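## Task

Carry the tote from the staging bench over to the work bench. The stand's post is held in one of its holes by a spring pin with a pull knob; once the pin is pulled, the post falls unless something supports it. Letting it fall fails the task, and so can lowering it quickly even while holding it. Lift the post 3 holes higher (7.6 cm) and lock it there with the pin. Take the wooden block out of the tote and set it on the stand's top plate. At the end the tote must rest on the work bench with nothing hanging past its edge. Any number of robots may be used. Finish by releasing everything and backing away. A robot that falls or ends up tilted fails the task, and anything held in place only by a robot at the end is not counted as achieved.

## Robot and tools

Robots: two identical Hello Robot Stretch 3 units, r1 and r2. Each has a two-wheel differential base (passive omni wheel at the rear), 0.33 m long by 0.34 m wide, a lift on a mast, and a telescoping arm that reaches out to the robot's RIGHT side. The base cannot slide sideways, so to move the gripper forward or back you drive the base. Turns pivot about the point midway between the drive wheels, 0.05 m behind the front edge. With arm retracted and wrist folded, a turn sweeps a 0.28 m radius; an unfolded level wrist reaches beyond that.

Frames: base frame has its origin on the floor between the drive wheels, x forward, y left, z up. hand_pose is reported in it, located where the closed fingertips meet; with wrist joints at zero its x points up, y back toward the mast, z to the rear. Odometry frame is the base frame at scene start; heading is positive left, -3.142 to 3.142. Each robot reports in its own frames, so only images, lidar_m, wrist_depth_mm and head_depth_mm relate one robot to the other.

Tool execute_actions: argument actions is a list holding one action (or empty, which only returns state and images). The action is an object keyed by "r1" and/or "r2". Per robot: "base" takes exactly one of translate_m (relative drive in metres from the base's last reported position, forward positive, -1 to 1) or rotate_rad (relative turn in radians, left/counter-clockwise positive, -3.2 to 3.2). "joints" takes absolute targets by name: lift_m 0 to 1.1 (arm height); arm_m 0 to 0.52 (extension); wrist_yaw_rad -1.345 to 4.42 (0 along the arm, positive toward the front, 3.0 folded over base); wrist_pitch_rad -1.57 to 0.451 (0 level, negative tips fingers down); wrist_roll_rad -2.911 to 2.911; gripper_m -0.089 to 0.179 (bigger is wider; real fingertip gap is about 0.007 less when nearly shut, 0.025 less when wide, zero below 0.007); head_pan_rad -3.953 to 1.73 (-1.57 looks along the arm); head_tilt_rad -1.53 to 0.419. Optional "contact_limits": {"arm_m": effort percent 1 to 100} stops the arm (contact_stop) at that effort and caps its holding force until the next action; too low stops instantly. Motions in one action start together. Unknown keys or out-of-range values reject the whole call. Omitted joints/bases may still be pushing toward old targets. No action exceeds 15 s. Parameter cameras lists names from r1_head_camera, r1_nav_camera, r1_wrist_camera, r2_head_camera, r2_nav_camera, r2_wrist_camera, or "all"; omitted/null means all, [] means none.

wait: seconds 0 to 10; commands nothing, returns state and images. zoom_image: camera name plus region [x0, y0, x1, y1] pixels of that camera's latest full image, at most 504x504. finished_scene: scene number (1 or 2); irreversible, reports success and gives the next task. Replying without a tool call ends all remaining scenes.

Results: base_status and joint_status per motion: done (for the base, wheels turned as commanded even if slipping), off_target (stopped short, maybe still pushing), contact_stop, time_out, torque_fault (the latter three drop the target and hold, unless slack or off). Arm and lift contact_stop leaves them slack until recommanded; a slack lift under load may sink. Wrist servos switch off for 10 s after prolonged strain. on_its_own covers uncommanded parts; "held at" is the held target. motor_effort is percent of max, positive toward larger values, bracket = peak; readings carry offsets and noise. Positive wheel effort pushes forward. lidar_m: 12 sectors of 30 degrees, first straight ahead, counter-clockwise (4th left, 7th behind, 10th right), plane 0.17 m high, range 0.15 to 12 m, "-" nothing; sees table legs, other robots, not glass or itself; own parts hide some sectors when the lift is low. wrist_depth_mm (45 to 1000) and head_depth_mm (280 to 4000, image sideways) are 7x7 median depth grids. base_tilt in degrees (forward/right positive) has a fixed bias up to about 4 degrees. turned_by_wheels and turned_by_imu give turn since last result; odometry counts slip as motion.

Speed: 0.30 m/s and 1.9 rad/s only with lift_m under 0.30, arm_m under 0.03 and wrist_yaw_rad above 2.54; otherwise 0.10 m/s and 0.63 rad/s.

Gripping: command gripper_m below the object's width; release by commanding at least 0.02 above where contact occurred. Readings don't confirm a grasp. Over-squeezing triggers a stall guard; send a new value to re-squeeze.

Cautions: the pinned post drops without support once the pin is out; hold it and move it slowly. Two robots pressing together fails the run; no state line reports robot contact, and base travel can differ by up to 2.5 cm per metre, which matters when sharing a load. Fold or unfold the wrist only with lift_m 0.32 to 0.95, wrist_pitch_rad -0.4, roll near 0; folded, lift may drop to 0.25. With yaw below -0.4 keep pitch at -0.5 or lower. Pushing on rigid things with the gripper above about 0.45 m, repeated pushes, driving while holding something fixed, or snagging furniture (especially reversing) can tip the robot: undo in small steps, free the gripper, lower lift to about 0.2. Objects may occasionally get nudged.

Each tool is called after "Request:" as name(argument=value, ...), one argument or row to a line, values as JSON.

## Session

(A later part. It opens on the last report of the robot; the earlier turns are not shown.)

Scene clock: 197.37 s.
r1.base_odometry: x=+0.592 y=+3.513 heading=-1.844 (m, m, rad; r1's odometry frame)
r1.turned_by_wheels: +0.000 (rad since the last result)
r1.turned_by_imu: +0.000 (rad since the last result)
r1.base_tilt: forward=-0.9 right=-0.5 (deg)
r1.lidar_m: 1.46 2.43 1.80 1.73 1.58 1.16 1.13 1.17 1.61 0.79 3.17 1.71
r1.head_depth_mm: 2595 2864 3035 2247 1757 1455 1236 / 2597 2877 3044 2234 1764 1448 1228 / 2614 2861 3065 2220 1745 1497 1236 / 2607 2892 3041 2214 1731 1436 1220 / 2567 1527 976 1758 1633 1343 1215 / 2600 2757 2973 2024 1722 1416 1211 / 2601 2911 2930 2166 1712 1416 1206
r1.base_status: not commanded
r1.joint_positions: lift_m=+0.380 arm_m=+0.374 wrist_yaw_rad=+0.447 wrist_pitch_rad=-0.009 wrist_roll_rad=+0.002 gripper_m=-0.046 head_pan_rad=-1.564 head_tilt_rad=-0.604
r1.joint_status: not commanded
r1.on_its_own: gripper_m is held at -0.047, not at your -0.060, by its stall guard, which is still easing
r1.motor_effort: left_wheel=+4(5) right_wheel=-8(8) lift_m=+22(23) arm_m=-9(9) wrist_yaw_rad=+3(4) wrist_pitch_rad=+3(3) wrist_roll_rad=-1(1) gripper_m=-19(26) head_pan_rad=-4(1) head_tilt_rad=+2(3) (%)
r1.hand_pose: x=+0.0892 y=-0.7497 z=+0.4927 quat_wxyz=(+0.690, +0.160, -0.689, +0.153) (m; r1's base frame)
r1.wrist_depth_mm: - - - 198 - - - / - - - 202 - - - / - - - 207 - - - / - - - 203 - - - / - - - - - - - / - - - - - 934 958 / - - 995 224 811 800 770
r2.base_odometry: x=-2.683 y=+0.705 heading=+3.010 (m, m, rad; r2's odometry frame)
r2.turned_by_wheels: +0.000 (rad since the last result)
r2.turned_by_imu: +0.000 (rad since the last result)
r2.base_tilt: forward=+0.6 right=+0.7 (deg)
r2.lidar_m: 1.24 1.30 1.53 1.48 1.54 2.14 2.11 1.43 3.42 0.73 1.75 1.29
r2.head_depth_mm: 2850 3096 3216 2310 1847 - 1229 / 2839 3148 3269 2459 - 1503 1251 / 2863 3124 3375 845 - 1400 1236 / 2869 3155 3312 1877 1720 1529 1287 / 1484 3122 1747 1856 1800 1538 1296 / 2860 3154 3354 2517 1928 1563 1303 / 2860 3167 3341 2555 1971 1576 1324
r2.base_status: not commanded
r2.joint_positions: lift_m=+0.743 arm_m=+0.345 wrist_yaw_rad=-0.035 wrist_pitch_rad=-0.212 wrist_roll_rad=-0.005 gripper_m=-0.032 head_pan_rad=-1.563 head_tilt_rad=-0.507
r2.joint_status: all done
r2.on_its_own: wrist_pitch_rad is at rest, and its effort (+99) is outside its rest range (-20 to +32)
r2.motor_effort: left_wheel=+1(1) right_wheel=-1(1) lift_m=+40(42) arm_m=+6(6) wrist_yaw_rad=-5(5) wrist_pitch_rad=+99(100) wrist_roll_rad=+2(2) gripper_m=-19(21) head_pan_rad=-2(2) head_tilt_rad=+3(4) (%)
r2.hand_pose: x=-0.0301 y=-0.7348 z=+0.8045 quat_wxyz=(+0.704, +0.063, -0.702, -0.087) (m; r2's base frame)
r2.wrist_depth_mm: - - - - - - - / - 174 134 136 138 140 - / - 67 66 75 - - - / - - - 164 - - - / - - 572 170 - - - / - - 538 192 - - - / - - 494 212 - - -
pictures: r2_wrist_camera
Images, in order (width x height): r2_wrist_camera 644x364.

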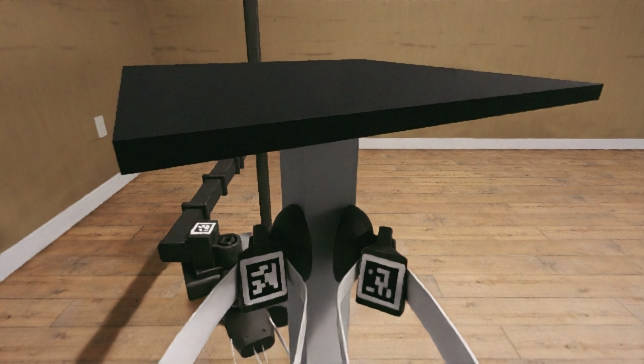

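Request:
execute_actions(
  actions=[
    {"r1":{"joints":{"gripper_m":0.07}},"r2":{"joints":{"lift_m":0.72,"gripper_m":0.06}}},
  ],
  cameras=[],
)

Request:
execute_actions(
  actions=[
    {"r1":{"base":{"translate_m":0.009},"joints":{"arm_m":0.392}},"r2":{"joints":{"lift_m":0.66}}},
  ],
  cameras=[],
)

Request:
execute_actions(
  actions=[
    {"r1":{"joints":{"gripper_m":-0.06}},"r2":{"joints":{"gripper_m":-0.036}}},
  ],
  cameras=[],
)

Request:
execute_actions(
  actions=[
    {"r1":{"base":{"translate_m":-0.011},"joints":{"arm_m":0.369}},"r2":{"joints":{"lift_m":0.668}}},
  ],
  cameras=[],
)

Request:
execute_actions(
  actions=[
    {"r1":{"joints":{"gripper_m":-0.07}},"r2":{"joints":{"lift_m":0.745}}},
  ],
  cameras=["r1_wrist_camera","r2_wrist_camera"],
)

Scene clock: 199.67 s.
r1.base_odometry: x=+0.592 y=+3.513 heading=-1.844 (m, m, rad; r1's odometry frame)
r1.turned_by_wheels: +0.000 (rad since the last result)
r1.turned_by_imu: +0.000 (rad since the last result)
r1.base_tilt: forward=-0.8 right=-0.3 (deg)
r1.lidar_m: 1.46 2.43 1.79 1.73 1.58 1.16 1.13 1.17 1.62 0.79 3.17 1.71
r1.head_depth_mm: 2582 2876 3051 2257 1768 1462 1237 / 2592 2883 3089 2230 1751 1450 1228 / 2594 2893 3041 2216 1758 1500 1232 / 2629 2888 3062 2222 1744 1429 1217 / 2553 1573 980 1769 1588 1339 1213 / 2603 2779 2832 2114 1719 1414 1212 / 2603 2917 2952 2159 1701 1413 1205
r1.base_status: not commanded
r1.joint_positions: lift_m=+0.380 arm_m=+0.373 wrist_yaw_rad=+0.447 wrist_pitch_rad=-0.018 wrist_roll_rad=+0.002 gripper_m=+0.070 head_pan_rad=-1.564 head_tilt_rad=-0.604
r1.joint_status: all done
r1.motor_effort: left_wheel=+1(4) right_wheel=-1(8) lift_m=+22(23) arm_m=-4(8) wrist_yaw_rad=+3(4) wrist_pitch_rad=+6(6) wrist_roll_rad=-1(1) gripper_m=+0(91) head_pan_rad=-3(2) head_tilt_rad=+2(2) (%)
r1.hand_pose: x=+0.0892 y=-0.7490 z=+0.4902 quat_wxyz=(+0.690, +0.163, -0.689, +0.150) (m; r1's base frame)
r1.wrist_depth_mm: - - - 197 - - - / - - - 203 - - - / - - - 207 - - - / - - - 205 - - - / - - - 208 - - - / - - - 216 852 - 937 / - - 901 823 803 789 764
r2.base_odometry: x=-2.683 y=+0.705 heading=+3.010 (m, m, rad; r2's odometry frame)
r2.turned_by_wheels: +0.000 (rad since the last result)
r2.turned_by_imu: +0.000 (rad since the last result)
r2.base_tilt: forward=+0.5 right=+0.7 (deg)
r2.lidar_m: 1.25 1.30 1.53 1.48 1.54 2.14 2.11 1.43 3.41 0.73 1.74 1.29
r2.head_depth_mm: 2865 3114 3210 2310 1854 - 1228 / 2846 3133 3267 2353 - 1496 1257 / 2878 3143 3288 821 - 1420 1235 / 2859 3168 3317 1874 1712 1527 1280 / 1472 3122 1734 1853 1801 1546 1288 / 2865 3126 3383 2538 1923 1552 1311 / 2861 3189 3348 2554 1962 1583 1318
r2.base_status: not commanded
r2.joint_positions: lift_m=+0.720 arm_m=+0.345 wrist_yaw_rad=-0.036 wrist_pitch_rad=-0.023 wrist_roll_rad=-0.005 gripper_m=+0.060 head_pan_rad=-1.563 head_tilt_rad=-0.507
r2.joint_status: all done
r2.motor_effort: left_wheel=+1(2) right_wheel=-1(3) lift_m=+26(33) arm_m=+6(10) wrist_yaw_rad=-4(5) wrist_pitch_rad=+11(99) wrist_roll_rad=+2(2) gripper_m=+0(84) head_pan_rad=-4(3) head_tilt_rad=+3(4) (%)
r2.hand_pose: x=-0.0307 y=-0.7451 z=+0.8288 quat_wxyz=(+0.709, -0.005, -0.705, -0.021) (m; r2's base frame)
r2.wrist_depth_mm: - - - - - - - / - - - - - - - / - - - - - - - / - 110 79 80 97 - - / - - 68 161 - - - / - - - 169 - - - / - - 501 177 - - -
pictures: none
No camera images: the call's "cameras" was empty. Leave "cameras" out to get every camera's image.

Scene clock: 201.03 s.
r1.base_odometry: x=+0.589 y=+3.504 heading=-1.844 (m, m, rad; r1's odometry frame)
r1.turned_by_wheels: +0.000 (rad since the last result)
r1.turned_by_imu: +0.000 (rad since the last result)
r1.base_tilt: forward=-0.9 right=-0.4 (deg)
r1.lidar_m: 1.45 2.43 1.79 1.74 1.59 1.17 1.13 1.18 1.63 0.79 3.18 1.71
r1.head_depth_mm: 2575 2878 3064 2254 1763 1450 1236 / 2586 2885 3057 2242 1753 1444 1228 / 2581 2881 3041 2212 1748 1475 1238 / 2589 2900 3024 2204 1743 1350 1221 / 2563 1556 1048 1757 1629 1349 1216 / 2604 2833 2825 2016 1719 1420 1209 / 2602 2899 2934 2160 1710 1418 1202
r1.base_status: done
r1.joint_positions: lift_m=+0.380 arm_m=+0.392 wrist_yaw_rad=+0.448 wrist_pitch_rad=-0.018 wrist_roll_rad=+0.002 gripper_m=+0.070 head_pan_rad=-1.564 head_tilt_rad=-0.604
r1.joint_status: all done
r1.motor_effort: left_wheel=+1(4) right_wheel=-1(5) lift_m=+22(23) arm_m=+4(3) wrist_yaw_rad=+3(3) wrist_pitch_rad=+5(6) wrist_roll_rad=-1(1) gripper_m=-1(0) head_pan_rad=-2(2) head_tilt_rad=+2(2) (%)
r1.hand_pose: x=+0.0893 y=-0.7672 z=+0.4902 quat_wxyz=(+0.690, +0.164, -0.688, +0.150) (m; r1's base frame)
r1.wrist_depth_mm: - - - 178 - - - / - - - 182 - - - / - - - 186 - - - / - - - 184 - - - / - - - 188 - - - / - - - 195 815 - 943 / - - 879 831 800 776 757
r2.base_odometry: x=-2.683 y=+0.705 heading=+3.010 (m, m, rad; r2's odometry frame)
r2.turned_by_wheels: +0.000 (rad since the last result)
r2.turned_by_imu: +0.000 (rad since the last result)
r2.base_tilt: forward=+0.5 right=+0.5 (deg)
r2.lidar_m: 1.25 1.30 1.53 1.48 1.55 2.13 2.11 1.43 3.42 0.73 1.75 1.29
r2.head_depth_mm: 2849 3130 3231 2305 1810 1511 - / 2822 3090 3309 2269 1948 1430 1253 / 2827 3138 3308 852 - 1403 1245 / 2844 3116 3351 1849 1718 1527 1290 / 2748 3145 1735 2294 1785 1546 1299 / 2875 3136 3391 2519 1928 1559 1316 / 2844 3161 3310 2569 1952 1576 1323
r2.base_status: not commanded
r2.joint_positions: lift_m=+0.660 arm_m=+0.345 wrist_yaw_rad=-0.036 wrist_pitch_rad=-0.022 wrist_roll_rad=-0.005 gripper_m=+0.060 head_pan_rad=-1.563 head_tilt_rad=-0.507
r2.joint_status: all done
r2.motor_effort: left_wheel=+1(1) right_wheel=-1(1) lift_m=+24(23) arm_m=+6(6) wrist_yaw_rad=-4(3) wrist_pitch_rad=+10(11) wrist_roll_rad=+3(3) gripper_m=+0(0) head_pan_rad=-3(2) head_tilt_rad=+4(4) (%)
r2.hand_pose: x=-0.0307 y=-0.7451 z=+0.7692 quat_wxyz=(+0.709, -0.005, -0.705, -0.021) (m; r2's base frame)
r2.wrist_depth_mm: - 171 148 136 146 145 - / - - - 145 - - - / - - - 150 - - - / - - - 156 - - - / - - 780 162 - - - / - - - 169 - - - / - - 436 177 - - -
pictures: none
No camera images: the call's "cameras" was empty. Leave "cameras" out to get every camera's image.

Scene clock: 202.83 s.
r1.base_odometry: x=+0.589 y=+3.504 heading=-1.844 (m, m, rad; r1's odometry frame)
r1.turned_by_wheels: +0.000 (rad since the last result)
r1.turned_by_imu: +0.001 (rad since the last result)
r1.base_tilt: forward=-0.9 right=-0.3 (deg)
r1.lidar_m: 1.45 2.43 1.80 1.73 1.59 1.18 1.13 1.18 1.63 0.79 3.16 1.71
r1.head_depth_mm: 2571 2854 3068 2256 1764 1455 1230 / 2583 2875 3037 2244 1757 1449 1233 / 2596 2886 3070 2215 1741 1481 1231 / 2583 2868 3003 2190 1733 1351 1219 / 2545 1560 1045 1769 1632 1352 1214 / 2608 2826 2844 2029 1714 1419 1211 / 2606 2894 2967 2171 1711 1418 1208
r1.base_status: not commanded
r1.joint_positions: lift_m=+0.380 arm_m=+0.392 wrist_yaw_rad=+0.447 wrist_pitch_rad=-0.014 wrist_roll_rad=+0.002 gripper_m=-0.058 head_pan_rad=-1.564 head_tilt_rad=-0.604
r1.joint_status: all done
r1.motor_effort: left_wheel=+3(3) right_wheel=-7(8) lift_m=+22(23) arm_m=-2(5) wrist_yaw_rad=+4(3) wrist_pitch_rad=+4(6) wrist_roll_rad=+0(1) gripper_m=-32(100) head_pan_rad=-3(2) head_tilt_rad=+2(3) (%)
r1.hand_pose: x=+0.0892 y=-0.7678 z=+0.4912 quat_wxyz=(+0.690, +0.162, -0.689, +0.151) (m; r1's base frame)
r1.wrist_depth_mm: - - - 178 - - - / - - - 181 - - - / - - - 187 - - - / - - - 183 - - - / - - - 186 - - - / - - - 153 - 945 969 / - - 979 201 807 795 761
r2.base_odometry: x=-2.683 y=+0.705 heading=+3.010 (m, m, rad; r2's odometry frame)
r2.turned_by_wheels: +0.000 (rad since the last result)
r2.turned_by_imu: +0.000 (rad since the last result)
r2.base_tilt: forward=+0.5 right=+0.5 (deg)
r2.lidar_m: 1.25 1.30 1.53 1.48 1.55 2.14 2.11 1.43 3.43 0.73 1.74 1.29
r2.head_depth_mm: 2882 3133 3276 2323 1813 1517 - / 2854 3141 3299 2268 1958 1425 1261 / 2873 3152 3333 853 - 1420 1243 / 2861 3169 3345 1878 1714 1524 1288 / 2746 3100 1728 2301 1799 1550 1295 / 2858 3171 3381 2498 1916 1560 1304 / 2856 3136 3375 2577 1954 1577 1325
r2.base_status: not commanded
r2.joint_positions: lift_m=+0.660 arm_m=+0.345 wrist_yaw_rad=-0.035 wrist_pitch_rad=-0.023 wrist_roll_rad=-0.005 gripper_m=-0.033 head_pan_rad=-1.563 head_tilt_rad=-0.507
r2.joint_status: all done
r2.motor_effort: left_wheel=+2(2) right_wheel=-2(3) lift_m=+23(23) arm_m=+6(6) wrist_yaw_rad=-5(6) wrist_pitch_rad=+11(11) wrist_roll_rad=+2(3) gripper_m=-2(100) head_pan_rad=-3(3) head_tilt_rad=+4(4) (%)
r2.hand_pose: x=-0.0304 y=-0.7450 z=+0.7688 quat_wxyz=(+0.709, -0.004, -0.705, -0.021) (m; r2's base frame)
r2.wrist_depth_mm: - 171 149 138 147 146 - / - - - 146 - - - / - - - 153 - - - / - - - 158 - - - / - - - 159 - - - / - - 453 168 - - - / - - 425 178 - - -
pictures: none
No camera images: the call's "cameras" was empty. Leave "cameras" out to get every camera's image.

Scene clock: 203.93 s.
r1.base_odometry: x=+0.592 y=+3.515 heading=-1.844 (m, m, rad; r1's odometry frame)
r1.turned_by_wheels: +0.000 (rad since the last result)
r1.turned_by_imu: +0.001 (rad since the last result)
r1.base_tilt: forward=-0.9 right=-0.4 (deg)
r1.lidar_m: 1.47 2.42 1.80 1.73 1.57 1.16 1.12 1.17 1.62 0.79 3.16 1.71
r1.head_depth_mm: 2592 2856 3051 2258 1769 1456 1231 / 2582 2864 3081 2237 1763 1453 1232 / 2592 2881 3069 2227 1743 1515 1224 / 2584 2906 3007 2141 1735 1427 1218 / 2577 1624 1081 990 1592 1341 1218 / 2602 2806 2824 1947 1718 1416 1214 / 2613 2901 2949 2170 1705 1406 1208
r1.base_status: done
r1.joint_positions: lift_m=+0.380 arm_m=+0.370 wrist_yaw_rad=+0.446 wrist_pitch_rad=-0.008 wrist_roll_rad=+0.002 gripper_m=-0.054 head_pan_rad=-1.564 head_tilt_rad=-0.604
r1.joint_status: all done
r1.on_its_own: gripper_m is held at -0.053, not at your -0.060, by its stall guard, which is still easing
r1.motor_effort: left_wheel=+3(14) right_wheel=-7(30) lift_m=+23(22) arm_m=-9(18) wrist_yaw_rad=+5(5) wrist_pitch_rad=+3(4) wrist_roll_rad=-1(1) gripper_m=-2(31) head_pan_rad=-4(2) head_tilt_rad=+3(2) (%)
r1.hand_pose: x=+0.0891 y=-0.7457 z=+0.4927 quat_wxyz=(+0.690, +0.160, -0.689, +0.153) (m; r1's base frame)
r1.wrist_depth_mm: - - - 201 - - - / - - - 207 - - - / - - - 211 - - - / - - - 208 - - - / - - - - - - - / - - - - - 930 971 / - - 999 228 829 803 767
r2.base_odometry: x=-2.683 y=+0.705 heading=+3.010 (m, m, rad; r2's odometry frame)
r2.turned_by_wheels: +0.000 (rad since the last result)
r2.turned_by_imu: +0.000 (rad since the last result)
r2.base_tilt: forward=+0.5 right=+0.7 (deg)
r2.lidar_m: 1.25 1.30 1.54 1.48 1.55 2.14 2.11 1.43 3.43 0.73 1.75 1.29
r2.head_depth_mm: 2846 3163 3208 2325 1805 1503 - / 2857 3186 3221 2272 1962 1424 1254 / 2851 3120 3336 867 - 1418 1240 / 2867 3123 3316 1237 1710 1532 1285 / 1450 3070 1739 2284 1805 1545 1299 / 2860 3142 3386 2528 1930 1561 1305 / 2874 3152 3286 2572 1945 1584 1320
r2.base_status: not commanded
r2.joint_positions: lift_m=+0.668 arm_m=+0.345 wrist_yaw_rad=-0.035 wrist_pitch_rad=-0.088 wrist_roll_rad=-0.005 gripper_m=-0.032 head_pan_rad=-1.563 head_tilt_rad=-0.507
r2.joint_status: all done
r2.on_its_own: wrist_pitch_rad is at rest, and its effort (+41) is outside its rest range (-20 to +32)
r2.motor_effort: left_wheel=+1(2) right_wheel=-1(1) lift_m=+34(35) arm_m=+6(6) wrist_yaw_rad=-5(5) wrist_pitch_rad=+41(46) wrist_roll_rad=+3(2) gripper_m=-21(21) head_pan_rad=-3(3) head_tilt_rad=+4(4) (%)
r2.hand_pose: x=-0.0303 y=-0.7426 z=+0.7598 quat_wxyz=(+0.708, +0.019, -0.705, -0.044) (m; r2's base frame)
r2.wrist_depth_mm: - 176 142 133 139 138 - / - - - 144 - - - / - - - 148 - - - / - - - 157 - - - / - - 624 162 - - - / - - 486 172 - - - / - - 465 187 - - -
pictures: none
No camera images: the call's "cameras" was empty. Leave "cameras" out to get every camera's image.

Scene clock: 205.47 s.
r1.base_odometry: x=+0.592 y=+3.515 heading=-1.844 (m, m, rad; r1's odometry frame)
r1.turned_by_wheels: +0.000 (rad since the last result)
r1.turned_by_imu: +0.000 (rad since the last result)
r1.base_tilt: forward=-0.9 right=-0.4 (deg)
r1.lidar_m: 1.46 2.43 1.79 1.73 1.57 1.16 1.12 1.17 1.61 0.79 3.16 1.71
r1.head_depth_mm: 2581 2866 3050 2261 1771 1452 1227 / 2578 2895 3062 2239 1754 1442 1233 / 2592 2855 3052 2223 1748 1511 1222 / 2611 2864 2985 2190 1736 1433 1219 / 2564 1550 976 1761 1592 1347 1213 / 2610 2786 2942 2029 1716 1421 1205 / 2618 2894 2985 2167 1711 1419 1210
r1.base_status: not commanded
r1.joint_positions: lift_m=+0.380 arm_m=+0.370 wrist_yaw_rad=+0.446 wrist_pitch_rad=-0.008 wrist_roll_rad=+0.002 gripper_m=-0.065 head_pan_rad=-1.564 head_tilt_rad=-0.604
r1.joint_status: gripper_m off_target (ended at -0.065, target -0.070)
r1.motor_effort: left_wheel=+3(4) right_wheel=-7(8) lift_m=+23(22) arm_m=-8(8) wrist_yaw_rad=+5(4) wrist_pitch_rad=+2(3) wrist_roll_rad=-1(1) gripper_m=-30(100) head_pan_rad=-4(3) head_tilt_rad=+2(2) (%)
r1.hand_pose: x=+0.0891 y=-0.7456 z=+0.4927 quat_wxyz=(+0.690, +0.160, -0.689, +0.153) (m; r1's base frame)
r1.wrist_depth_mm: - - - 202 - - - / - - - 207 - - - / - - - 211 - - - / - - - 209 - - - / - - - - - - - / - - - - - 952 950 / - - 975 524 808 783 768
r2.base_odometry: x=-2.683 y=+0.705 heading=+3.010 (m, m, rad; r2's odometry frame)
r2.turned_by_wheels: +0.000 (rad since the last result)
r2.turned_by_imu: +0.000 (rad since the last result)
r2.base_tilt: forward=+0.5 right=+0.7 (deg)
r2.lidar_m: 1.25 1.30 1.53 1.48 1.55 2.14 2.11 1.43 3.42 0.73 1.74 1.29
r2.head_depth_mm: 2871 3180 3194 2315 1853 - 1229 / 2861 3173 3318 2437 - 1491 1259 / 2838 3155 3358 842 - 1409 1240 / 2880 3141 3304 1852 1695 1529 1285 / 1458 3119 1729 2266 1781 1541 1295 / 2871 3130 3386 2508 1929 1551 1307 / 2863 3113 3353 2544 1945 1578 1317
r2.base_status: not commanded
r2.joint_positions: lift_m=+0.744 arm_m=+0.345 wrist_yaw_rad=-0.035 wrist_pitch_rad=-0.213 wrist_roll_rad=-0.005 gripper_m=-0.032 head_pan_rad=-1.563 head_tilt_rad=-0.507
r2.joint_status: all done
r2.on_its_own: wrist_pitch_rad is at rest, and its effort (+100) is outside its rest range (-20 to +32)
r2.motor_effort: left_wheel=+1(1) right_wheel=-1(1) lift_m=+40(41) arm_m=+6(6) wrist_yaw_rad=-5(5) wrist_pitch_rad=+100(100) wrist_roll_rad=+2(2) gripper_m=-19(22) head_pan_rad=-2(3) head_tilt_rad=+4(4) (%)
r2.hand_pose: x=-0.0301 y=-0.7348 z=+0.8053 quat_wxyz=(+0.704, +0.063, -0.702, -0.088) (m; r2's base frame)
r2.wrist_depth_mm: - - - - - - - / - 182 140 143 145 147 - / - 71 66 74 89 - - / - - - 163 - - - / - - 564 171 - - - / - - 543 193 - - - / - - 502 213 - - -
pictures: r1_wrist_camera, r2_wrist_camera
Images, in order (width x height): r1_wrist_camera 644x364, r2_wrist_camera 644x364.

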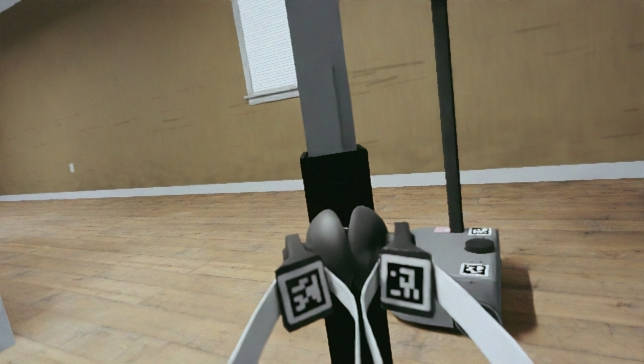

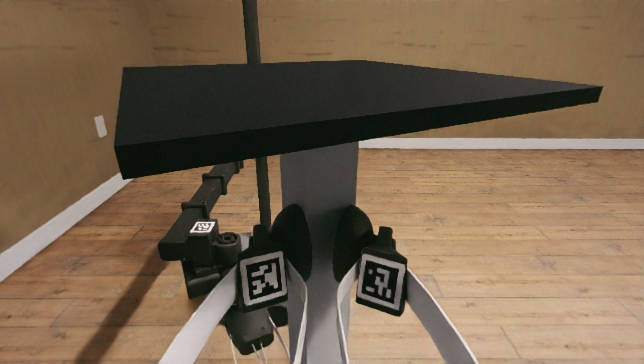

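Request:
execute_actions(
  actions=[
    {"r1":{"joints":{"gripper_m":0.07}},"r2":{"joints":{"lift_m":0.715}}},
  ],
  cameras=["r1_wrist_camera","r1_head_camera"],
)

Scene clock: 207.47 s.
r1.base_odometry: x=+0.592 y=+3.515 heading=-1.844 (m, m, rad; r1's odometry frame)
r1.turned_by_wheels: +0.000 (rad since the last result)
r1.turned_by_imu: +0.000 (rad since the last result)
r1.base_tilt: forward=-0.9 right=-0.3 (deg)
r1.lidar_m: 1.46 2.43 1.79 1.73 1.57 1.16 1.12 1.17 1.61 0.79 3.16 1.71
r1.head_depth_mm: 2583 2872 3043 2247 1766 1460 1237 / 2588 2866 3063 2228 1754 1440 1226 / 2589 2895 3057 2221 1758 1515 1226 / 2613 2888 3023 2233 1740 1507 1218 / 2571 1572 1007 1763 1354 1336 1216 / 2626 2800 2834 2037 1723 1421 1213 / 2612 2904 2987 2169 1715 1417 1207
r1.base_status: not commanded
r1.joint_positions: lift_m=+0.380 arm_m=+0.369 wrist_yaw_rad=+0.447 wrist_pitch_rad=-0.018 wrist_roll_rad=+0.002 gripper_m=+0.070 head_pan_rad=-1.564 head_tilt_rad=-0.604
r1.joint_status: all done
r1.motor_effort: left_wheel=+1(3) right_wheel=-1(7) lift_m=+23(22) arm_m=-4(8) wrist_yaw_rad=+3(4) wrist_pitch_rad=+6(6) wrist_roll_rad=-1(1) gripper_m=+0(90) head_pan_rad=-2(1) head_tilt_rad=+3(3) (%)
r1.hand_pose: x=+0.0892 y=-0.7450 z=+0.4902 quat_wxyz=(+0.690, +0.163, -0.689, +0.150) (m; r1's base frame)
r1.wrist_depth_mm: - - - 202 - - - / - - - 206 - - - / - - - 211 - - - / - - - 209 - - - / - - - 212 - - - / - - - 223 867 - 938 / - - 910 829 816 784 770
r2.base_odometry: x=-2.683 y=+0.705 heading=+3.010 (m, m, rad; r2's odometry frame)
r2.turned_by_wheels: +0.000 (rad since the last result)
r2.turned_by_imu: +0.000 (rad since the last result)
r2.base_tilt: forward=+0.4 right=+0.5 (deg)
r2.lidar_m: 1.24 1.30 1.53 1.48 1.54 2.14 2.11 1.43 3.43 0.73 1.74 1.29
r2.head_depth_mm: 2867 3156 3216 2329 1867 - 1229 / 2849 3139 3267 2319 - 1470 1255 / 2873 3200 3298 850 - 1410 1246 / 2877 3189 3333 1885 1724 1532 1281 / 1486 3093 1731 2295 1814 1541 1292 / 2847 3165 3374 2534 1938 1563 1309 / 2856 3147 3326 2555 1970 1572 1317
r2.base_status: not commanded
r2.joint_positions: lift_m=+0.715 arm_m=+0.344 wrist_yaw_rad=-0.035 wrist_pitch_rad=-0.129 wrist_roll_rad=-0.005 gripper_m=-0.032 head_pan_rad=-1.563 head_tilt_rad=-0.507
r2.joint_status: all done
r2.on_its_own: arm_m is at rest, and its effort (+23) is outside its rest range (-14 to +14); wrist_pitch_rad is at rest, and its effort (+60) is outside its rest range (-20 to +32)
r2.motor_effort: left_wheel=+0(1) right_wheel=-1(1) lift_m=+25(32) arm_m=+23(23) wrist_yaw_rad=-5(5) wrist_pitch_rad=+60(100) wrist_roll_rad=+2(3) gripper_m=-20(19) head_pan_rad=-2(3) head_tilt_rad=+4(4) (%)
r2.hand_pose: x=-0.0303 y=-0.7394 z=+0.7970 quat_wxyz=(+0.707, +0.033, -0.704, -0.058) (m; r2's base frame)
r2.wrist_depth_mm: - - - - - - - / - - 66 77 - - - / - - - 155 - - - / - - - 163 - - - / - - - 168 - - - / - - 509 180 - - - / - - 474 195 - - -
pictures: r1_head_camera (sideways: a quarter turn clockwise sets it upright), r1_wrist_camera
Images, in order (width x height): r1_head_camera 896x504, r1_wrist_camera 644x364.

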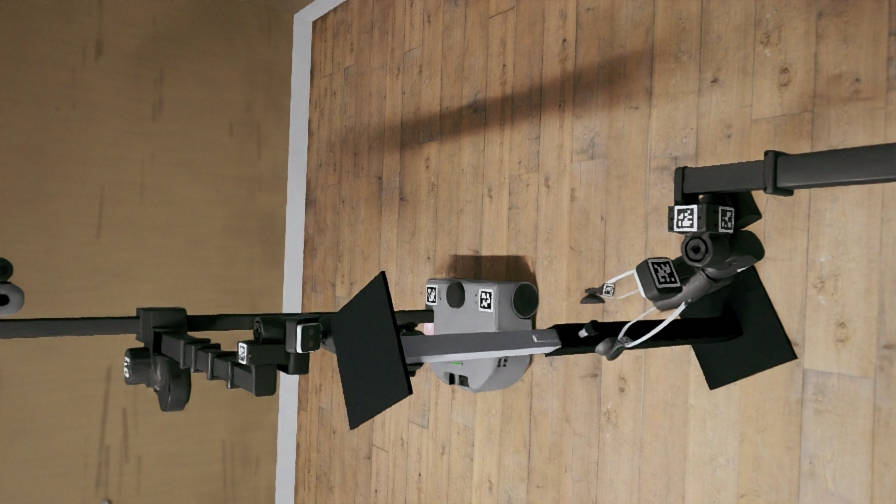

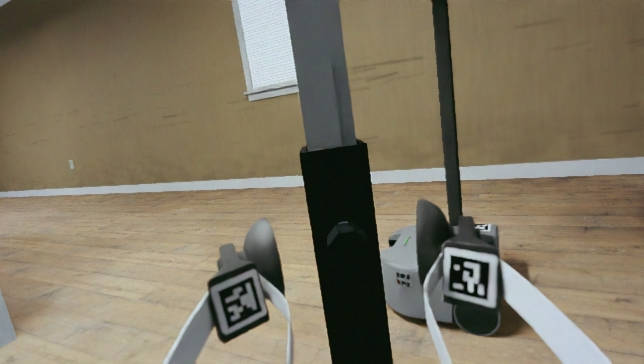

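Request:
execute_actions(
  actions=[
    {"r1":{"base":{"translate_m":0.011},"joints":{"arm_m":0.392}},"r2":{"joints":{"gripper_m":0.045,"lift_m":0.70}}},
  ],
  cameras=[],
)

Request:
execute_actions(
  actions=[
    {"r2":{"joints":{"lift_m":0.735}}},
  ],
  cameras=["r2_wrist_camera"],
)

Scene clock: 208.97 s.
r1.base_odometry: x=+0.589 y=+3.504 heading=-1.844 (m, m, rad; r1's odometry frame)
r1.turned_by_wheels: +0.000 (rad since the last result)
r1.turned_by_imu: +0.000 (rad since the last result)
r1.base_tilt: forward=-1.0 right=-0.4 (deg)
r1.lidar_m: 1.46 2.43 1.80 1.73 1.59 1.17 1.13 1.18 1.63 0.79 3.18 1.71
r1.head_depth_mm: 2574 2874 3061 2249 1766 1445 1231 / 2574 2874 3086 2250 1753 1448 1224 / 2594 2871 3041 2228 1745 1474 1235 / 2589 2907 3036 2211 1740 1356 1216 / 2567 1531 1003 1774 1632 1346 1214 / 2614 2804 2819 2110 1725 1418 1207 / 2613 2909 2976 2174 1717 1415 1205
r1.base_status: done
r1.joint_positions: lift_m=+0.380 arm_m=+0.392 wrist_yaw_rad=+0.448 wrist_pitch_rad=-0.018 wrist_roll_rad=+0.002 gripper_m=+0.070 head_pan_rad=-1.564 head_tilt_rad=-0.604
r1.joint_status: all done
r1.motor_effort: left_wheel=+1(5) right_wheel=+0(4) lift_m=+23(23) arm_m=+4(1) wrist_yaw_rad=+3(4) wrist_pitch_rad=+6(6) wrist_roll_rad=-1(1) gripper_m=+0(0) head_pan_rad=-2(3) head_tilt_rad=+3(3) (%)
r1.hand_pose: x=+0.0893 y=-0.7672 z=+0.4901 quat_wxyz=(+0.690, +0.164, -0.688, +0.150) (m; r1's base frame)
r1.wrist_depth_mm: - - - 179 - - - / - - - 181 - - - / - - - 187 - - - / - - - 183 - - - / - - - 188 - - - / - - - 194 810 - 948 / - - 909 822 789 762 749
r2.base_odometry: x=-2.683 y=+0.705 heading=+3.010 (m, m, rad; r2's odometry frame)
r2.turned_by_wheels: +0.000 (rad since the last result)
r2.turned_by_imu: +0.000 (rad since the last result)
r2.base_tilt: forward=+0.6 right=+0.6 (deg)
r2.lidar_m: 1.25 1.30 1.53 1.48 1.55 2.14 2.10 1.43 3.42 0.73 1.75 1.29
r2.head_depth_mm: 2847 3140 3219 2312 1846 - 1226 / 2824 3142 3295 2277 - 1459 1259 / 2874 3130 3340 850 - 1429 1242 / 2887 3131 3333 1852 1720 1522 1282 / 2736 3104 1732 2288 1792 1537 1300 / 2829 3169 3388 2535 1926 1560 1311 / 2848 3129 3313 2557 1962 1579 1317
r2.base_status: not commanded
r2.joint_positions: lift_m=+0.700 arm_m=+0.345 wrist_yaw_rad=-0.036 wrist_pitch_rad=-0.023 wrist_roll_rad=-0.005 gripper_m=+0.045 head_pan_rad=-1.563 head_tilt_rad=-0.507
r2.joint_status: all done
r2.motor_effort: left_wheel=+1(2) right_wheel=-1(3) lift_m=+25(25) arm_m=+6(24) wrist_yaw_rad=-3(5) wrist_pitch_rad=+11(60) wrist_roll_rad=+2(2) gripper_m=+0(80) head_pan_rad=-3(3) head_tilt_rad=+4(4) (%)
r2.hand_pose: x=-0.0307 y=-0.7451 z=+0.8089 quat_wxyz=(+0.709, -0.005, -0.705, -0.021) (m; r2's base frame)
r2.wrist_depth_mm: - - - - - - - / - - - - - - - / - - - 146 - - - / - - - 155 - - - / - - 944 159 - - - / - - - 166 - - - / - - 467 175 - - -
pictures: none
No camera images: the call's "cameras" was empty. Leave "cameras" out to get every camera's image.

Scene clock: 210.10 s.
r1.base_odometry: x=+0.589 y=+3.504 heading=-1.844 (m, m, rad; r1's odometry frame)
r1.turned_by_wheels: +0.000 (rad since the last result)
r1.turned_by_imu: +0.000 (rad since the last result)
r1.base_tilt: forward=-0.9 right=-0.3 (deg)
r1.lidar_m: 1.45 2.42 1.79 1.73 1.59 1.17 1.13 1.18 1.63 0.79 3.17 1.70
r1.head_depth_mm: 2574 2847 3063 2258 1767 1446 1230 / 2591 2877 3065 2246 1759 1442 1229 / 2591 2885 3048 2218 1742 1482 1237 / 2599 2878 2999 2202 1743 1351 1219 / 2577 1509 987 1777 1619 1349 1217 / 2626 2799 2990 2097 1726 1415 1215 / 2609 2895 2935 2163 1724 1421 1210
r1.base_status: not commanded
r1.joint_positions: lift_m=+0.380 arm_m=+0.392 wrist_yaw_rad=+0.448 wrist_pitch_rad=-0.018 wrist_roll_rad=+0.002 gripper_m=+0.070 head_pan_rad=-1.564 head_tilt_rad=-0.604
r1.joint_status: not commanded
r1.motor_effort: left_wheel=+1(1) right_wheel=+0(1) lift_m=+22(22) arm_m=+4(5) wrist_yaw_rad=+3(3) wrist_pitch_rad=+6(5) wrist_roll_rad=-1(1) gripper_m=+0(0) head_pan_rad=-2(1) head_tilt_rad=+3(2) (%)
r1.hand_pose: x=+0.0893 y=-0.7672 z=+0.4901 quat_wxyz=(+0.690, +0.164, -0.688, +0.150) (m; r1's base frame)
r1.wrist_depth_mm: - - - 178 - - - / - - - 181 - - - / - - - 187 - - - / - - - 184 - - - / - - - 188 - - - / - - - 195 815 - 951 / - - 910 820 809 781 752
r2.base_odometry: x=-2.683 y=+0.705 heading=+3.010 (m, m, rad; r2's odometry frame)
r2.turned_by_wheels: +0.000 (rad since the last result)
r2.turned_by_imu: +0.000 (rad since the last result)
r2.base_tilt: forward=+0.5 right=+0.5 (deg)
r2.lidar_m: 1.25 1.30 1.53 1.48 1.54 2.14 2.11 1.43 3.42 0.73 1.74 1.29
r2.head_depth_mm: 2875 3171 3186 2317 1873 - 1224 / 2868 3109 3264 2346 - 1487 1258 / 2852 3109 3294 847 - 1404 1245 / 2883 3154 3369 1876 1720 1525 1291 / 2770 3119 1739 2289 1778 1547 1299 / 2849 3131 3387 2504 1932 1561 1308 / 2858 3124 3384 2569 1944 1565 1324
r2.base_status: not commanded
r2.joint_positions: lift_m=+0.735 arm_m=+0.345 wrist_yaw_rad=-0.036 wrist_pitch_rad=-0.022 wrist_roll_rad=-0.005 gripper_m=+0.045 head_pan_rad=-1.563 head_tilt_rad=-0.507
r2.joint_status: all done
r2.motor_effort: left_wheel=+1(2) right_wheel=-1(1) lift_m=+29(30) arm_m=+6(6) wrist_yaw_rad=-3(4) wrist_pitch_rad=+10(11) wrist_roll_rad=+3(2) gripper_m=+0(0) head_pan_rad=-3(3) head_tilt_rad=+4(4) (%)
r2.hand_pose: x=-0.0307 y=-0.7451 z=+0.8439 quat_wxyz=(+0.709, -0.005, -0.705, -0.021) (m; r2's base frame)
r2.wrist_depth_mm: - - - - - - - / - - - - - - - / - - - - - - - / - 206 148 149 150 151 - / - 103 87 87 99 - - / - 69 70 166 - - - / - - 491 176 - - -
pictures: r2_wrist_camera
Images, in order (width x height): r2_wrist_camera 644x364.

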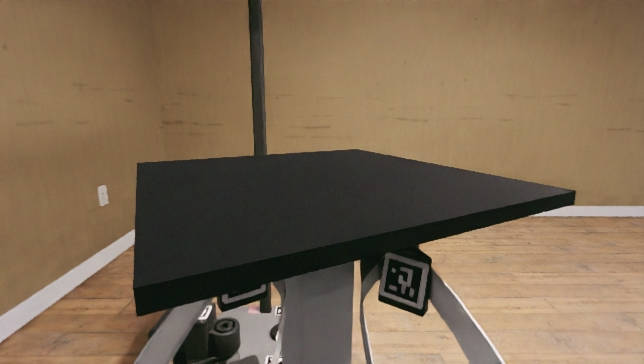

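Request:
execute_actions(
  actions=[
    {"r2":{"joints":{"lift_m":0.765}}},
  ],
  cameras=[],
)

Scene clock: 211.20 s.
r1.base_odometry: x=+0.589 y=+3.504 heading=-1.844 (m, m, rad; r1's odometry frame)
r1.turned_by_wheels: +0.000 (rad since the last result)
r1.turned_by_imu: +0.000 (rad since the last result)
r1.base_tilt: forward=-1.0 right=-0.3 (deg)
r1.lidar_m: 1.45 2.43 1.79 1.73 1.58 1.17 1.13 1.18 1.63 0.79 3.16 1.71
r1.head_depth_mm: 2589 2873 3078 2264 1772 1448 1232 / 2583 2888 3077 2235 1755 1447 1226 / 2598 2907 3069 2223 1745 1482 1237 / 2610 2885 3034 2212 1736 1353 1221 / 2528 1491 962 1786 1636 1341 1212 / 2598 2809 2975 2099 1724 1422 1209 / 2594 2905 2968 2173 1704 1415 1203
r1.base_status: not commanded
r1.joint_positions: lift_m=+0.380 arm_m=+0.392 wrist_yaw_rad=+0.448 wrist_pitch_rad=-0.018 wrist_roll_rad=+0.002 gripper_m=+0.070 head_pan_rad=-1.564 head_tilt_rad=-0.604
r1.joint_status: not commanded
r1.motor_effort: left_wheel=+1(1) right_wheel=+0(1) lift_m=+23(22) arm_m=+4(5) wrist_yaw_rad=+3(3) wrist_pitch_rad=+6(6) wrist_roll_rad=-1(1) gripper_m=+0(0) head_pan_rad=-2(3) head_tilt_rad=+3(3) (%)
r1.hand_pose: x=+0.0893 y=-0.7672 z=+0.4901 quat_wxyz=(+0.690, +0.164, -0.688, +0.150) (m; r1's base frame)
r1.wrist_depth_mm: - - - 178 - - - / - - - 181 - - - / - - - 187 - - - / - - - 183 - - - / - - - 187 - - - / - - - 195 815 - 948 / - - 911 828 803 775 760
r2.base_odometry: x=-2.683 y=+0.705 heading=+3.010 (m, m, rad; r2's odometry frame)
r2.turned_by_wheels: +0.000 (rad since the last result)
r2.turned_by_imu: +0.000 (rad since the last result)
r2.base_tilt: forward=+0.5 right=+0.6 (deg)
r2.lidar_m: 1.25 1.30 1.53 1.48 1.54 2.14 2.11 1.43 3.42 0.73 1.75 1.29
r2.head_depth_mm: 2850 3134 3197 2308 1881 - 1247 / 2847 3150 3305 2486 1681 1485 1257 / 2853 3098 3327 849 - 1409 1243 / 2869 3154 3337 1887 1714 1525 1287 / 2739 3103 1731 2291 1800 1541 1296 / 2879 3147 3379 2489 1936 1565 1313 / 2870 3140 3354 2563 1955 1574 1320
r2.base_status: not commanded
r2.joint_positions: lift_m=+0.765 arm_m=+0.345 wrist_yaw_rad=-0.036 wrist_pitch_rad=-0.093 wrist_roll_rad=-0.005 gripper_m=+0.045 head_pan_rad=-1.563 head_tilt_rad=-0.507
r2.joint_status: all done
r2.on_its_own: wrist_pitch_rad is at rest, and its effort (+43) is outside its rest range (-20 to +32)
r2.motor_effort: left_wheel=+1(1) right_wheel=-1(1) lift_m=+34(33) arm_m=+3(6) wrist_yaw_rad=-4(4) wrist_pitch_rad=+43(44) wrist_roll_rad=+2(3) gripper_m=+0(0) head_pan_rad=-2(3) head_tilt_rad=+3(3) (%)
r2.hand_pose: x=-0.0307 y=-0.7425 z=+0.8555 quat_wxyz=(+0.708, +0.020, -0.705, -0.046) (m; r2's base frame)
r2.wrist_depth_mm: - - - - - - - / - - - - - - - / - - - - - - - / - - 182 184 185 - - / - - 120 121 121 131 - / - - 90 90 100 - - / - - 75 183 - - -
pictures: none
No camera images: the call's "cameras" was empty. Leave "cameras" out to get every camera's image.

Weight carried (43). Pull and lift.

Request:
execute_actions(
  actions=[
    {"r1":{"joints":{"gripper_m":-0.06}}},
  ],
  cameras=[],
)

Request:
execute_actions(
  actions=[
    {"r1":{"base":{"translate_m":-0.010},"joints":{"arm_m":0.371}}},
  ],
  cameras=[],
)

Request:
execute_actions(
  actions=[
    {"r1":{"joints":{"gripper_m":-0.07}},"r2":{"joints":{"lift_m":0.835}}},
  ],
  cameras=["r2_wrist_camera"],
)

Scene clock: 213.17 s.
r1.base_odometry: x=+0.589 y=+3.504 heading=-1.844 (m, m, rad; r1's odometry frame)
r1.turned_by_wheels: +0.000 (rad since the last result)
r1.turned_by_imu: +0.001 (rad since the last result)
r1.base_tilt: forward=-1.0 right=-0.4 (deg)
r1.lidar_m: 1.44 2.43 1.79 1.73 1.59 1.17 1.13 1.18 1.63 0.79 3.16 1.71
r1.head_depth_mm: 2577 2870 3051 2253 1780 1451 1236 / 2588 2886 3071 2252 1752 1445 1229 / 2613 2907 3072 2229 1741 1478 1236 / 2594 2889 3047 2200 1745 1354 1218 / 2536 1490 964 1780 1632 1347 1216 / 2587 2812 2993 2102 1718 1418 1218 / 2615 2906 2934 2168 1703 1411 1206
r1.base_status: not commanded
r1.joint_positions: lift_m=+0.380 arm_m=+0.392 wrist_yaw_rad=+0.447 wrist_pitch_rad=-0.015 wrist_roll_rad=+0.002 gripper_m=-0.058 head_pan_rad=-1.564 head_tilt_rad=-0.604
r1.joint_status: all done
r1.motor_effort: left_wheel=+3(3) right_wheel=-6(6) lift_m=+22(22) arm_m=-1(4) wrist_yaw_rad=+4(4) wrist_pitch_rad=+4(6) wrist_roll_rad=-1(1) gripper_m=-32(100) head_pan_rad=-2(3) head_tilt_rad=+2(3) (%)
r1.hand_pose: x=+0.0891 y=-0.7678 z=+0.4911 quat_wxyz=(+0.690, +0.162, -0.689, +0.151) (m; r1's base frame)
r1.wrist_depth_mm: - - - 178 - - - / - - - 180 - - - / - - - 186 - - - / - - - 183 - - - / - - - 187 - - - / - - - 152 - 965 950 / - - 958 200 814 788 764
r2.base_odometry: x=-2.683 y=+0.705 heading=+3.010 (m, m, rad; r2's odometry frame)
r2.turned_by_wheels: +0.000 (rad since the last result)
r2.turned_by_imu: +0.000 (rad since the last result)
r2.base_tilt: forward=+0.5 right=+0.7 (deg)
r2.lidar_m: 1.25 1.30 1.53 1.48 1.54 2.14 2.11 1.43 3.43 0.73 1.74 1.29
r2.head_depth_mm: 2839 3168 3240 2302 1888 - 1249 / 2847 3143 3269 2490 1684 1496 1259 / 2869 3127 3316 845 - 1406 1244 / 2848 3141 3355 1882 1706 1528 1290 / 2751 3075 1731 2296 1798 1546 1298 / 2866 3132 3389 2525 1918 1559 1312 / 2841 3139 3328 2592 1951 1575 1317
r2.base_status: not commanded
r2.joint_positions: lift_m=+0.765 arm_m=+0.345 wrist_yaw_rad=-0.036 wrist_pitch_rad=-0.093 wrist_roll_rad=-0.005 gripper_m=+0.045 head_pan_rad=-1.563 head_tilt_rad=-0.507
r2.joint_status: not commanded
r2.on_its_own: wrist_pitch_rad is at rest, and its effort (+44) is outside its rest range (-20 to +32)
r2.motor_effort: left_wheel=+1(2) right_wheel=-1(1) lift_m=+35(35) arm_m=+3(3) wrist_yaw_rad=-3(4) wrist_pitch_rad=+44(44) wrist_roll_rad=+3(2) gripper_m=-1(0) head_pan_rad=-3(2) head_tilt_rad=+4(4) (%)
r2.hand_pose: x=-0.0307 y=-0.7425 z=+0.8555 quat_wxyz=(+0.708, +0.020, -0.705, -0.046) (m; r2's base frame)
r2.wrist_depth_mm: - - - - - - - / - - - - - - - / - - - - - - - / - - 184 183 185 - - / - - 121 121 121 131 - / - - 90 90 100 - - / - - 75 183 - - -
pictures: none
No camera images: the call's "cameras" was empty. Leave "cameras" out to get every camera's image.

Scene clock: 214.27 s.
r1.base_odometry: x=+0.592 y=+3.514 heading=-1.843 (m, m, rad; r1's odometry frame)
r1.turned_by_wheels: +0.000 (rad since the last result)
r1.turned_by_imu: +0.001 (rad since the last result)
r1.base_tilt: forward=-1.0 right=-0.3 (deg)
r1.lidar_m: 1.46 2.43 1.79 1.73 1.57 1.16 1.12 1.17 1.62 0.79 3.17 1.72
r1.head_depth_mm: 2570 2872 3087 2257 1766 1452 1231 / 2607 2862 3062 2236 1761 1443 1226 / 2587 2899 3061 2239 1752 1485 1237 / 2608 2882 3031 2203 1725 1432 1223 / 2530 1537 967 1770 1613 1349 1214 / 2565 2757 3013 2104 1725 1418 1208 / 2611 2886 2934 2154 1717 1413 1202
r1.base_status: done
r1.joint_positions: lift_m=+0.380 arm_m=+0.372 wrist_yaw_rad=+0.446 wrist_pitch_rad=-0.008 wrist_roll_rad=+0.002 gripper_m=-0.054 head_pan_rad=-1.564 head_tilt_rad=-0.604
r1.joint_status: all done
r1.on_its_own: gripper_m is held at -0.053, not at your -0.060, by its stall guard, which is still easing
r1.motor_effort: left_wheel=+3(14) right_wheel=-6(29) lift_m=+23(23) arm_m=-9(16) wrist_yaw_rad=+4(4) wrist_pitch_rad=+3(4) wrist_roll_rad=-1(1) gripper_m=-2(32) head_pan_rad=-3(4) head_tilt_rad=+2(2) (%)
r1.hand_pose: x=+0.0890 y=-0.7477 z=+0.4927 quat_wxyz=(+0.690, +0.160, -0.689, +0.153) (m; r1's base frame)
r1.wrist_depth_mm: - - - 199 - - - / - - - 204 - - - / - - - 209 - - - / - - - 206 - - - / - - - - - - - / - - - - - 914 960 / - - 991 534 817 809 770
r2.base_odometry: x=-2.683 y=+0.705 heading=+3.010 (m, m, rad; r2's odometry frame)
r2.turned_by_wheels: +0.000 (rad since the last result)
r2.turned_by_imu: +0.000 (rad since the last result)
r2.base_tilt: forward=+0.4 right=+0.6 (deg)
r2.lidar_m: 1.25 1.30 1.53 1.48 1.54 2.14 2.11 1.43 3.41 0.73 1.74 1.29
r2.head_depth_mm: 2847 3154 3215 2306 1891 - 1245 / 2846 3150 3288 2496 1671 1501 1254 / 2837 3145 3347 849 - 1398 1238 / 2845 3151 3344 1898 1710 1526 1288 / 1473 3131 1732 2197 1811 1548 1294 / 2885 3106 3368 2518 1927 1568 1308 / 2849 3157 3328 2551 1951 1571 1316
r2.base_status: not commanded
r2.joint_positions: lift_m=+0.765 arm_m=+0.345 wrist_yaw_rad=-0.036 wrist_pitch_rad=-0.093 wrist_roll_rad=-0.005 gripper_m=+0.045 head_pan_rad=-1.563 head_tilt_rad=-0.507
r2.joint_status: not commanded
r2.on_its_own: wrist_pitch_rad is at rest, and its effort (+44) is outside its rest range (-20 to +32)
r2.motor_effort: left_wheel=+1(1) right_wheel=-1(1) lift_m=+35(35) arm_m=+3(3) wrist_yaw_rad=-4(4) wrist_pitch_rad=+44(44) wrist_roll_rad=+3(3) gripper_m=-1(1) head_pan_rad=-3(2) head_tilt_rad=+4(3) (%)
r2.hand_pose: x=-0.0307 y=-0.7425 z=+0.8555 quat_wxyz=(+0.708, +0.020, -0.705, -0.046) (m; r2's base frame)
r2.wrist_depth_mm: - - - - - - - / - - - - - - - / - - - - - - - / - - 184 183 184 - - / - - 120 121 121 131 - / - - 90 90 100 - - / - - 75 184 - - -
pictures: none
No camera images: the call's "cameras" was empty. Leave "cameras" out to get every camera's image.

Scene clock: 216.83 s.
r1.base_odometry: x=+0.592 y=+3.514 heading=-1.843 (m, m, rad; r1's odometry frame)
r1.turned_by_wheels: +0.000 (rad since the last result)
r1.turned_by_imu: +0.001 (rad since the last result)
r1.base_tilt: forward=-1.0 right=-0.3 (deg)
r1.lidar_m: 1.46 2.42 1.79 1.73 1.57 1.16 1.12 1.17 1.62 0.79 3.16 1.71
r1.head_depth_mm: 2572 2893 3059 2248 1759 1452 1232 / 2605 2886 3076 2235 1754 1443 1227 / 2597 2889 3060 2230 1744 1503 1235 / 2573 2860 3053 2200 1749 1426 1221 / 2511 1539 961 1771 1599 1350 1214 / 2572 2769 2959 2089 1718 1423 1209 / 2612 2900 2969 2163 1710 1414 1203
r1.base_status: not commanded
r1.joint_positions: lift_m=+0.380 arm_m=+0.372 wrist_yaw_rad=+0.446 wrist_pitch_rad=-0.008 wrist_roll_rad=+0.002 gripper_m=-0.059 head_pan_rad=-1.564 head_tilt_rad=-0.604
r1.joint_status: gripper_m off_target (ended at -0.059, target -0.070)
r1.on_its_own: gripper_m is held at -0.060, not at your -0.070, by its stall guard, which is still easing
r1.motor_effort: left_wheel=+3(3) right_wheel=-7(7) lift_m=+22(22) arm_m=-9(9) wrist_yaw_rad=+4(5) wrist_pitch_rad=+3(2) wrist_roll_rad=-1(1) gripper_m=-23(100) head_pan_rad=-3(2) head_tilt_rad=+2(3) (%)
r1.hand_pose: x=+0.0890 y=-0.7477 z=+0.4927 quat_wxyz=(+0.690, +0.160, -0.689, +0.153) (m; r1's base frame)
r1.wrist_depth_mm: - - - 199 - - - / - - - 204 - - - / - - - 210 - - - / - - - 206 - - - / - - - - - - - / - - - - - 946 945 / - - 980 531 817 798 770
r2.base_odometry: x=-2.683 y=+0.705 heading=+3.010 (m, m, rad; r2's odometry frame)
r2.turned_by_wheels: +0.000 (rad since the last result)
r2.turned_by_imu: +0.006 (rad since the last result)
r2.base_tilt: forward=+0.5 right=+0.7 (deg)
r2.lidar_m: 1.25 1.30 1.53 1.48 1.55 2.16 2.06 1.43 3.41 0.73 1.74 1.29
r2.head_depth_mm: 2847 3158 3228 2316 1918 1429 1248 / 2836 3107 3331 2534 1693 1500 1260 / 2815 3130 3315 851 - 1430 1241 / 2861 3131 3325 1882 1720 1526 1291 / 1479 3103 1732 2292 1813 1543 1302 / 2877 3181 3356 2505 1934 1563 1309 / 2858 3148 3308 2570 1949 1585 1320
r2.base_status: not commanded
r2.joint_positions: lift_m=+0.777 arm_m=+0.345 wrist_yaw_rad=-0.035 wrist_pitch_rad=-0.132 wrist_roll_rad=-0.011 gripper_m=+0.045 head_pan_rad=-1.563 head_tilt_rad=-0.505
r2.joint_status: lift_m contact_stop (moved +0.012 of +0.070)
r2.on_its_own: lift_m is slack since a contact_stop, until your next command for it (your +0.835 is given up); wrist_pitch_rad is at rest, and its effort (+62) is outside its rest range (-20 to +32)
r2.motor_effort: left_wheel=+1(10) right_wheel=-1(6) lift_m=+30(55) arm_m=+2(4) wrist_yaw_rad=-5(6) wrist_pitch_rad=+62(100) wrist_roll_rad=+4(18) gripper_m=-2(3) head_pan_rad=-2(2) head_tilt_rad=+3(3) (%)
r2.hand_pose: x=-0.0302 y=-0.7405 z=+0.8580 quat_wxyz=(+0.709, +0.035, -0.702, -0.059) (m; r2's base frame)
r2.wrist_depth_mm: - - - - - - - / - - - - - - - / - - - - - - - / - - 178 181 182 - - / - - 123 124 125 134 - / - - 94 94 102 - - / - - 78 188 - - -
pictures: r2_wrist_camera
Images, in order (width x height): r2_wrist_camera 644x364.

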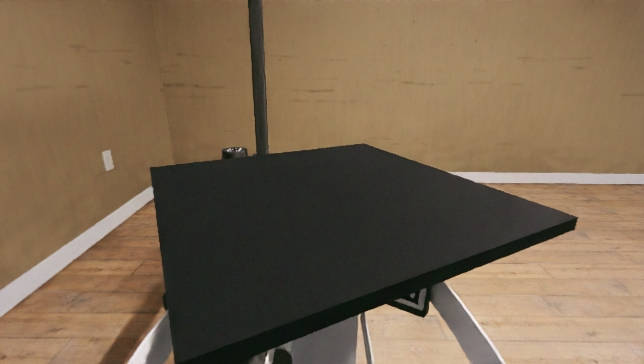

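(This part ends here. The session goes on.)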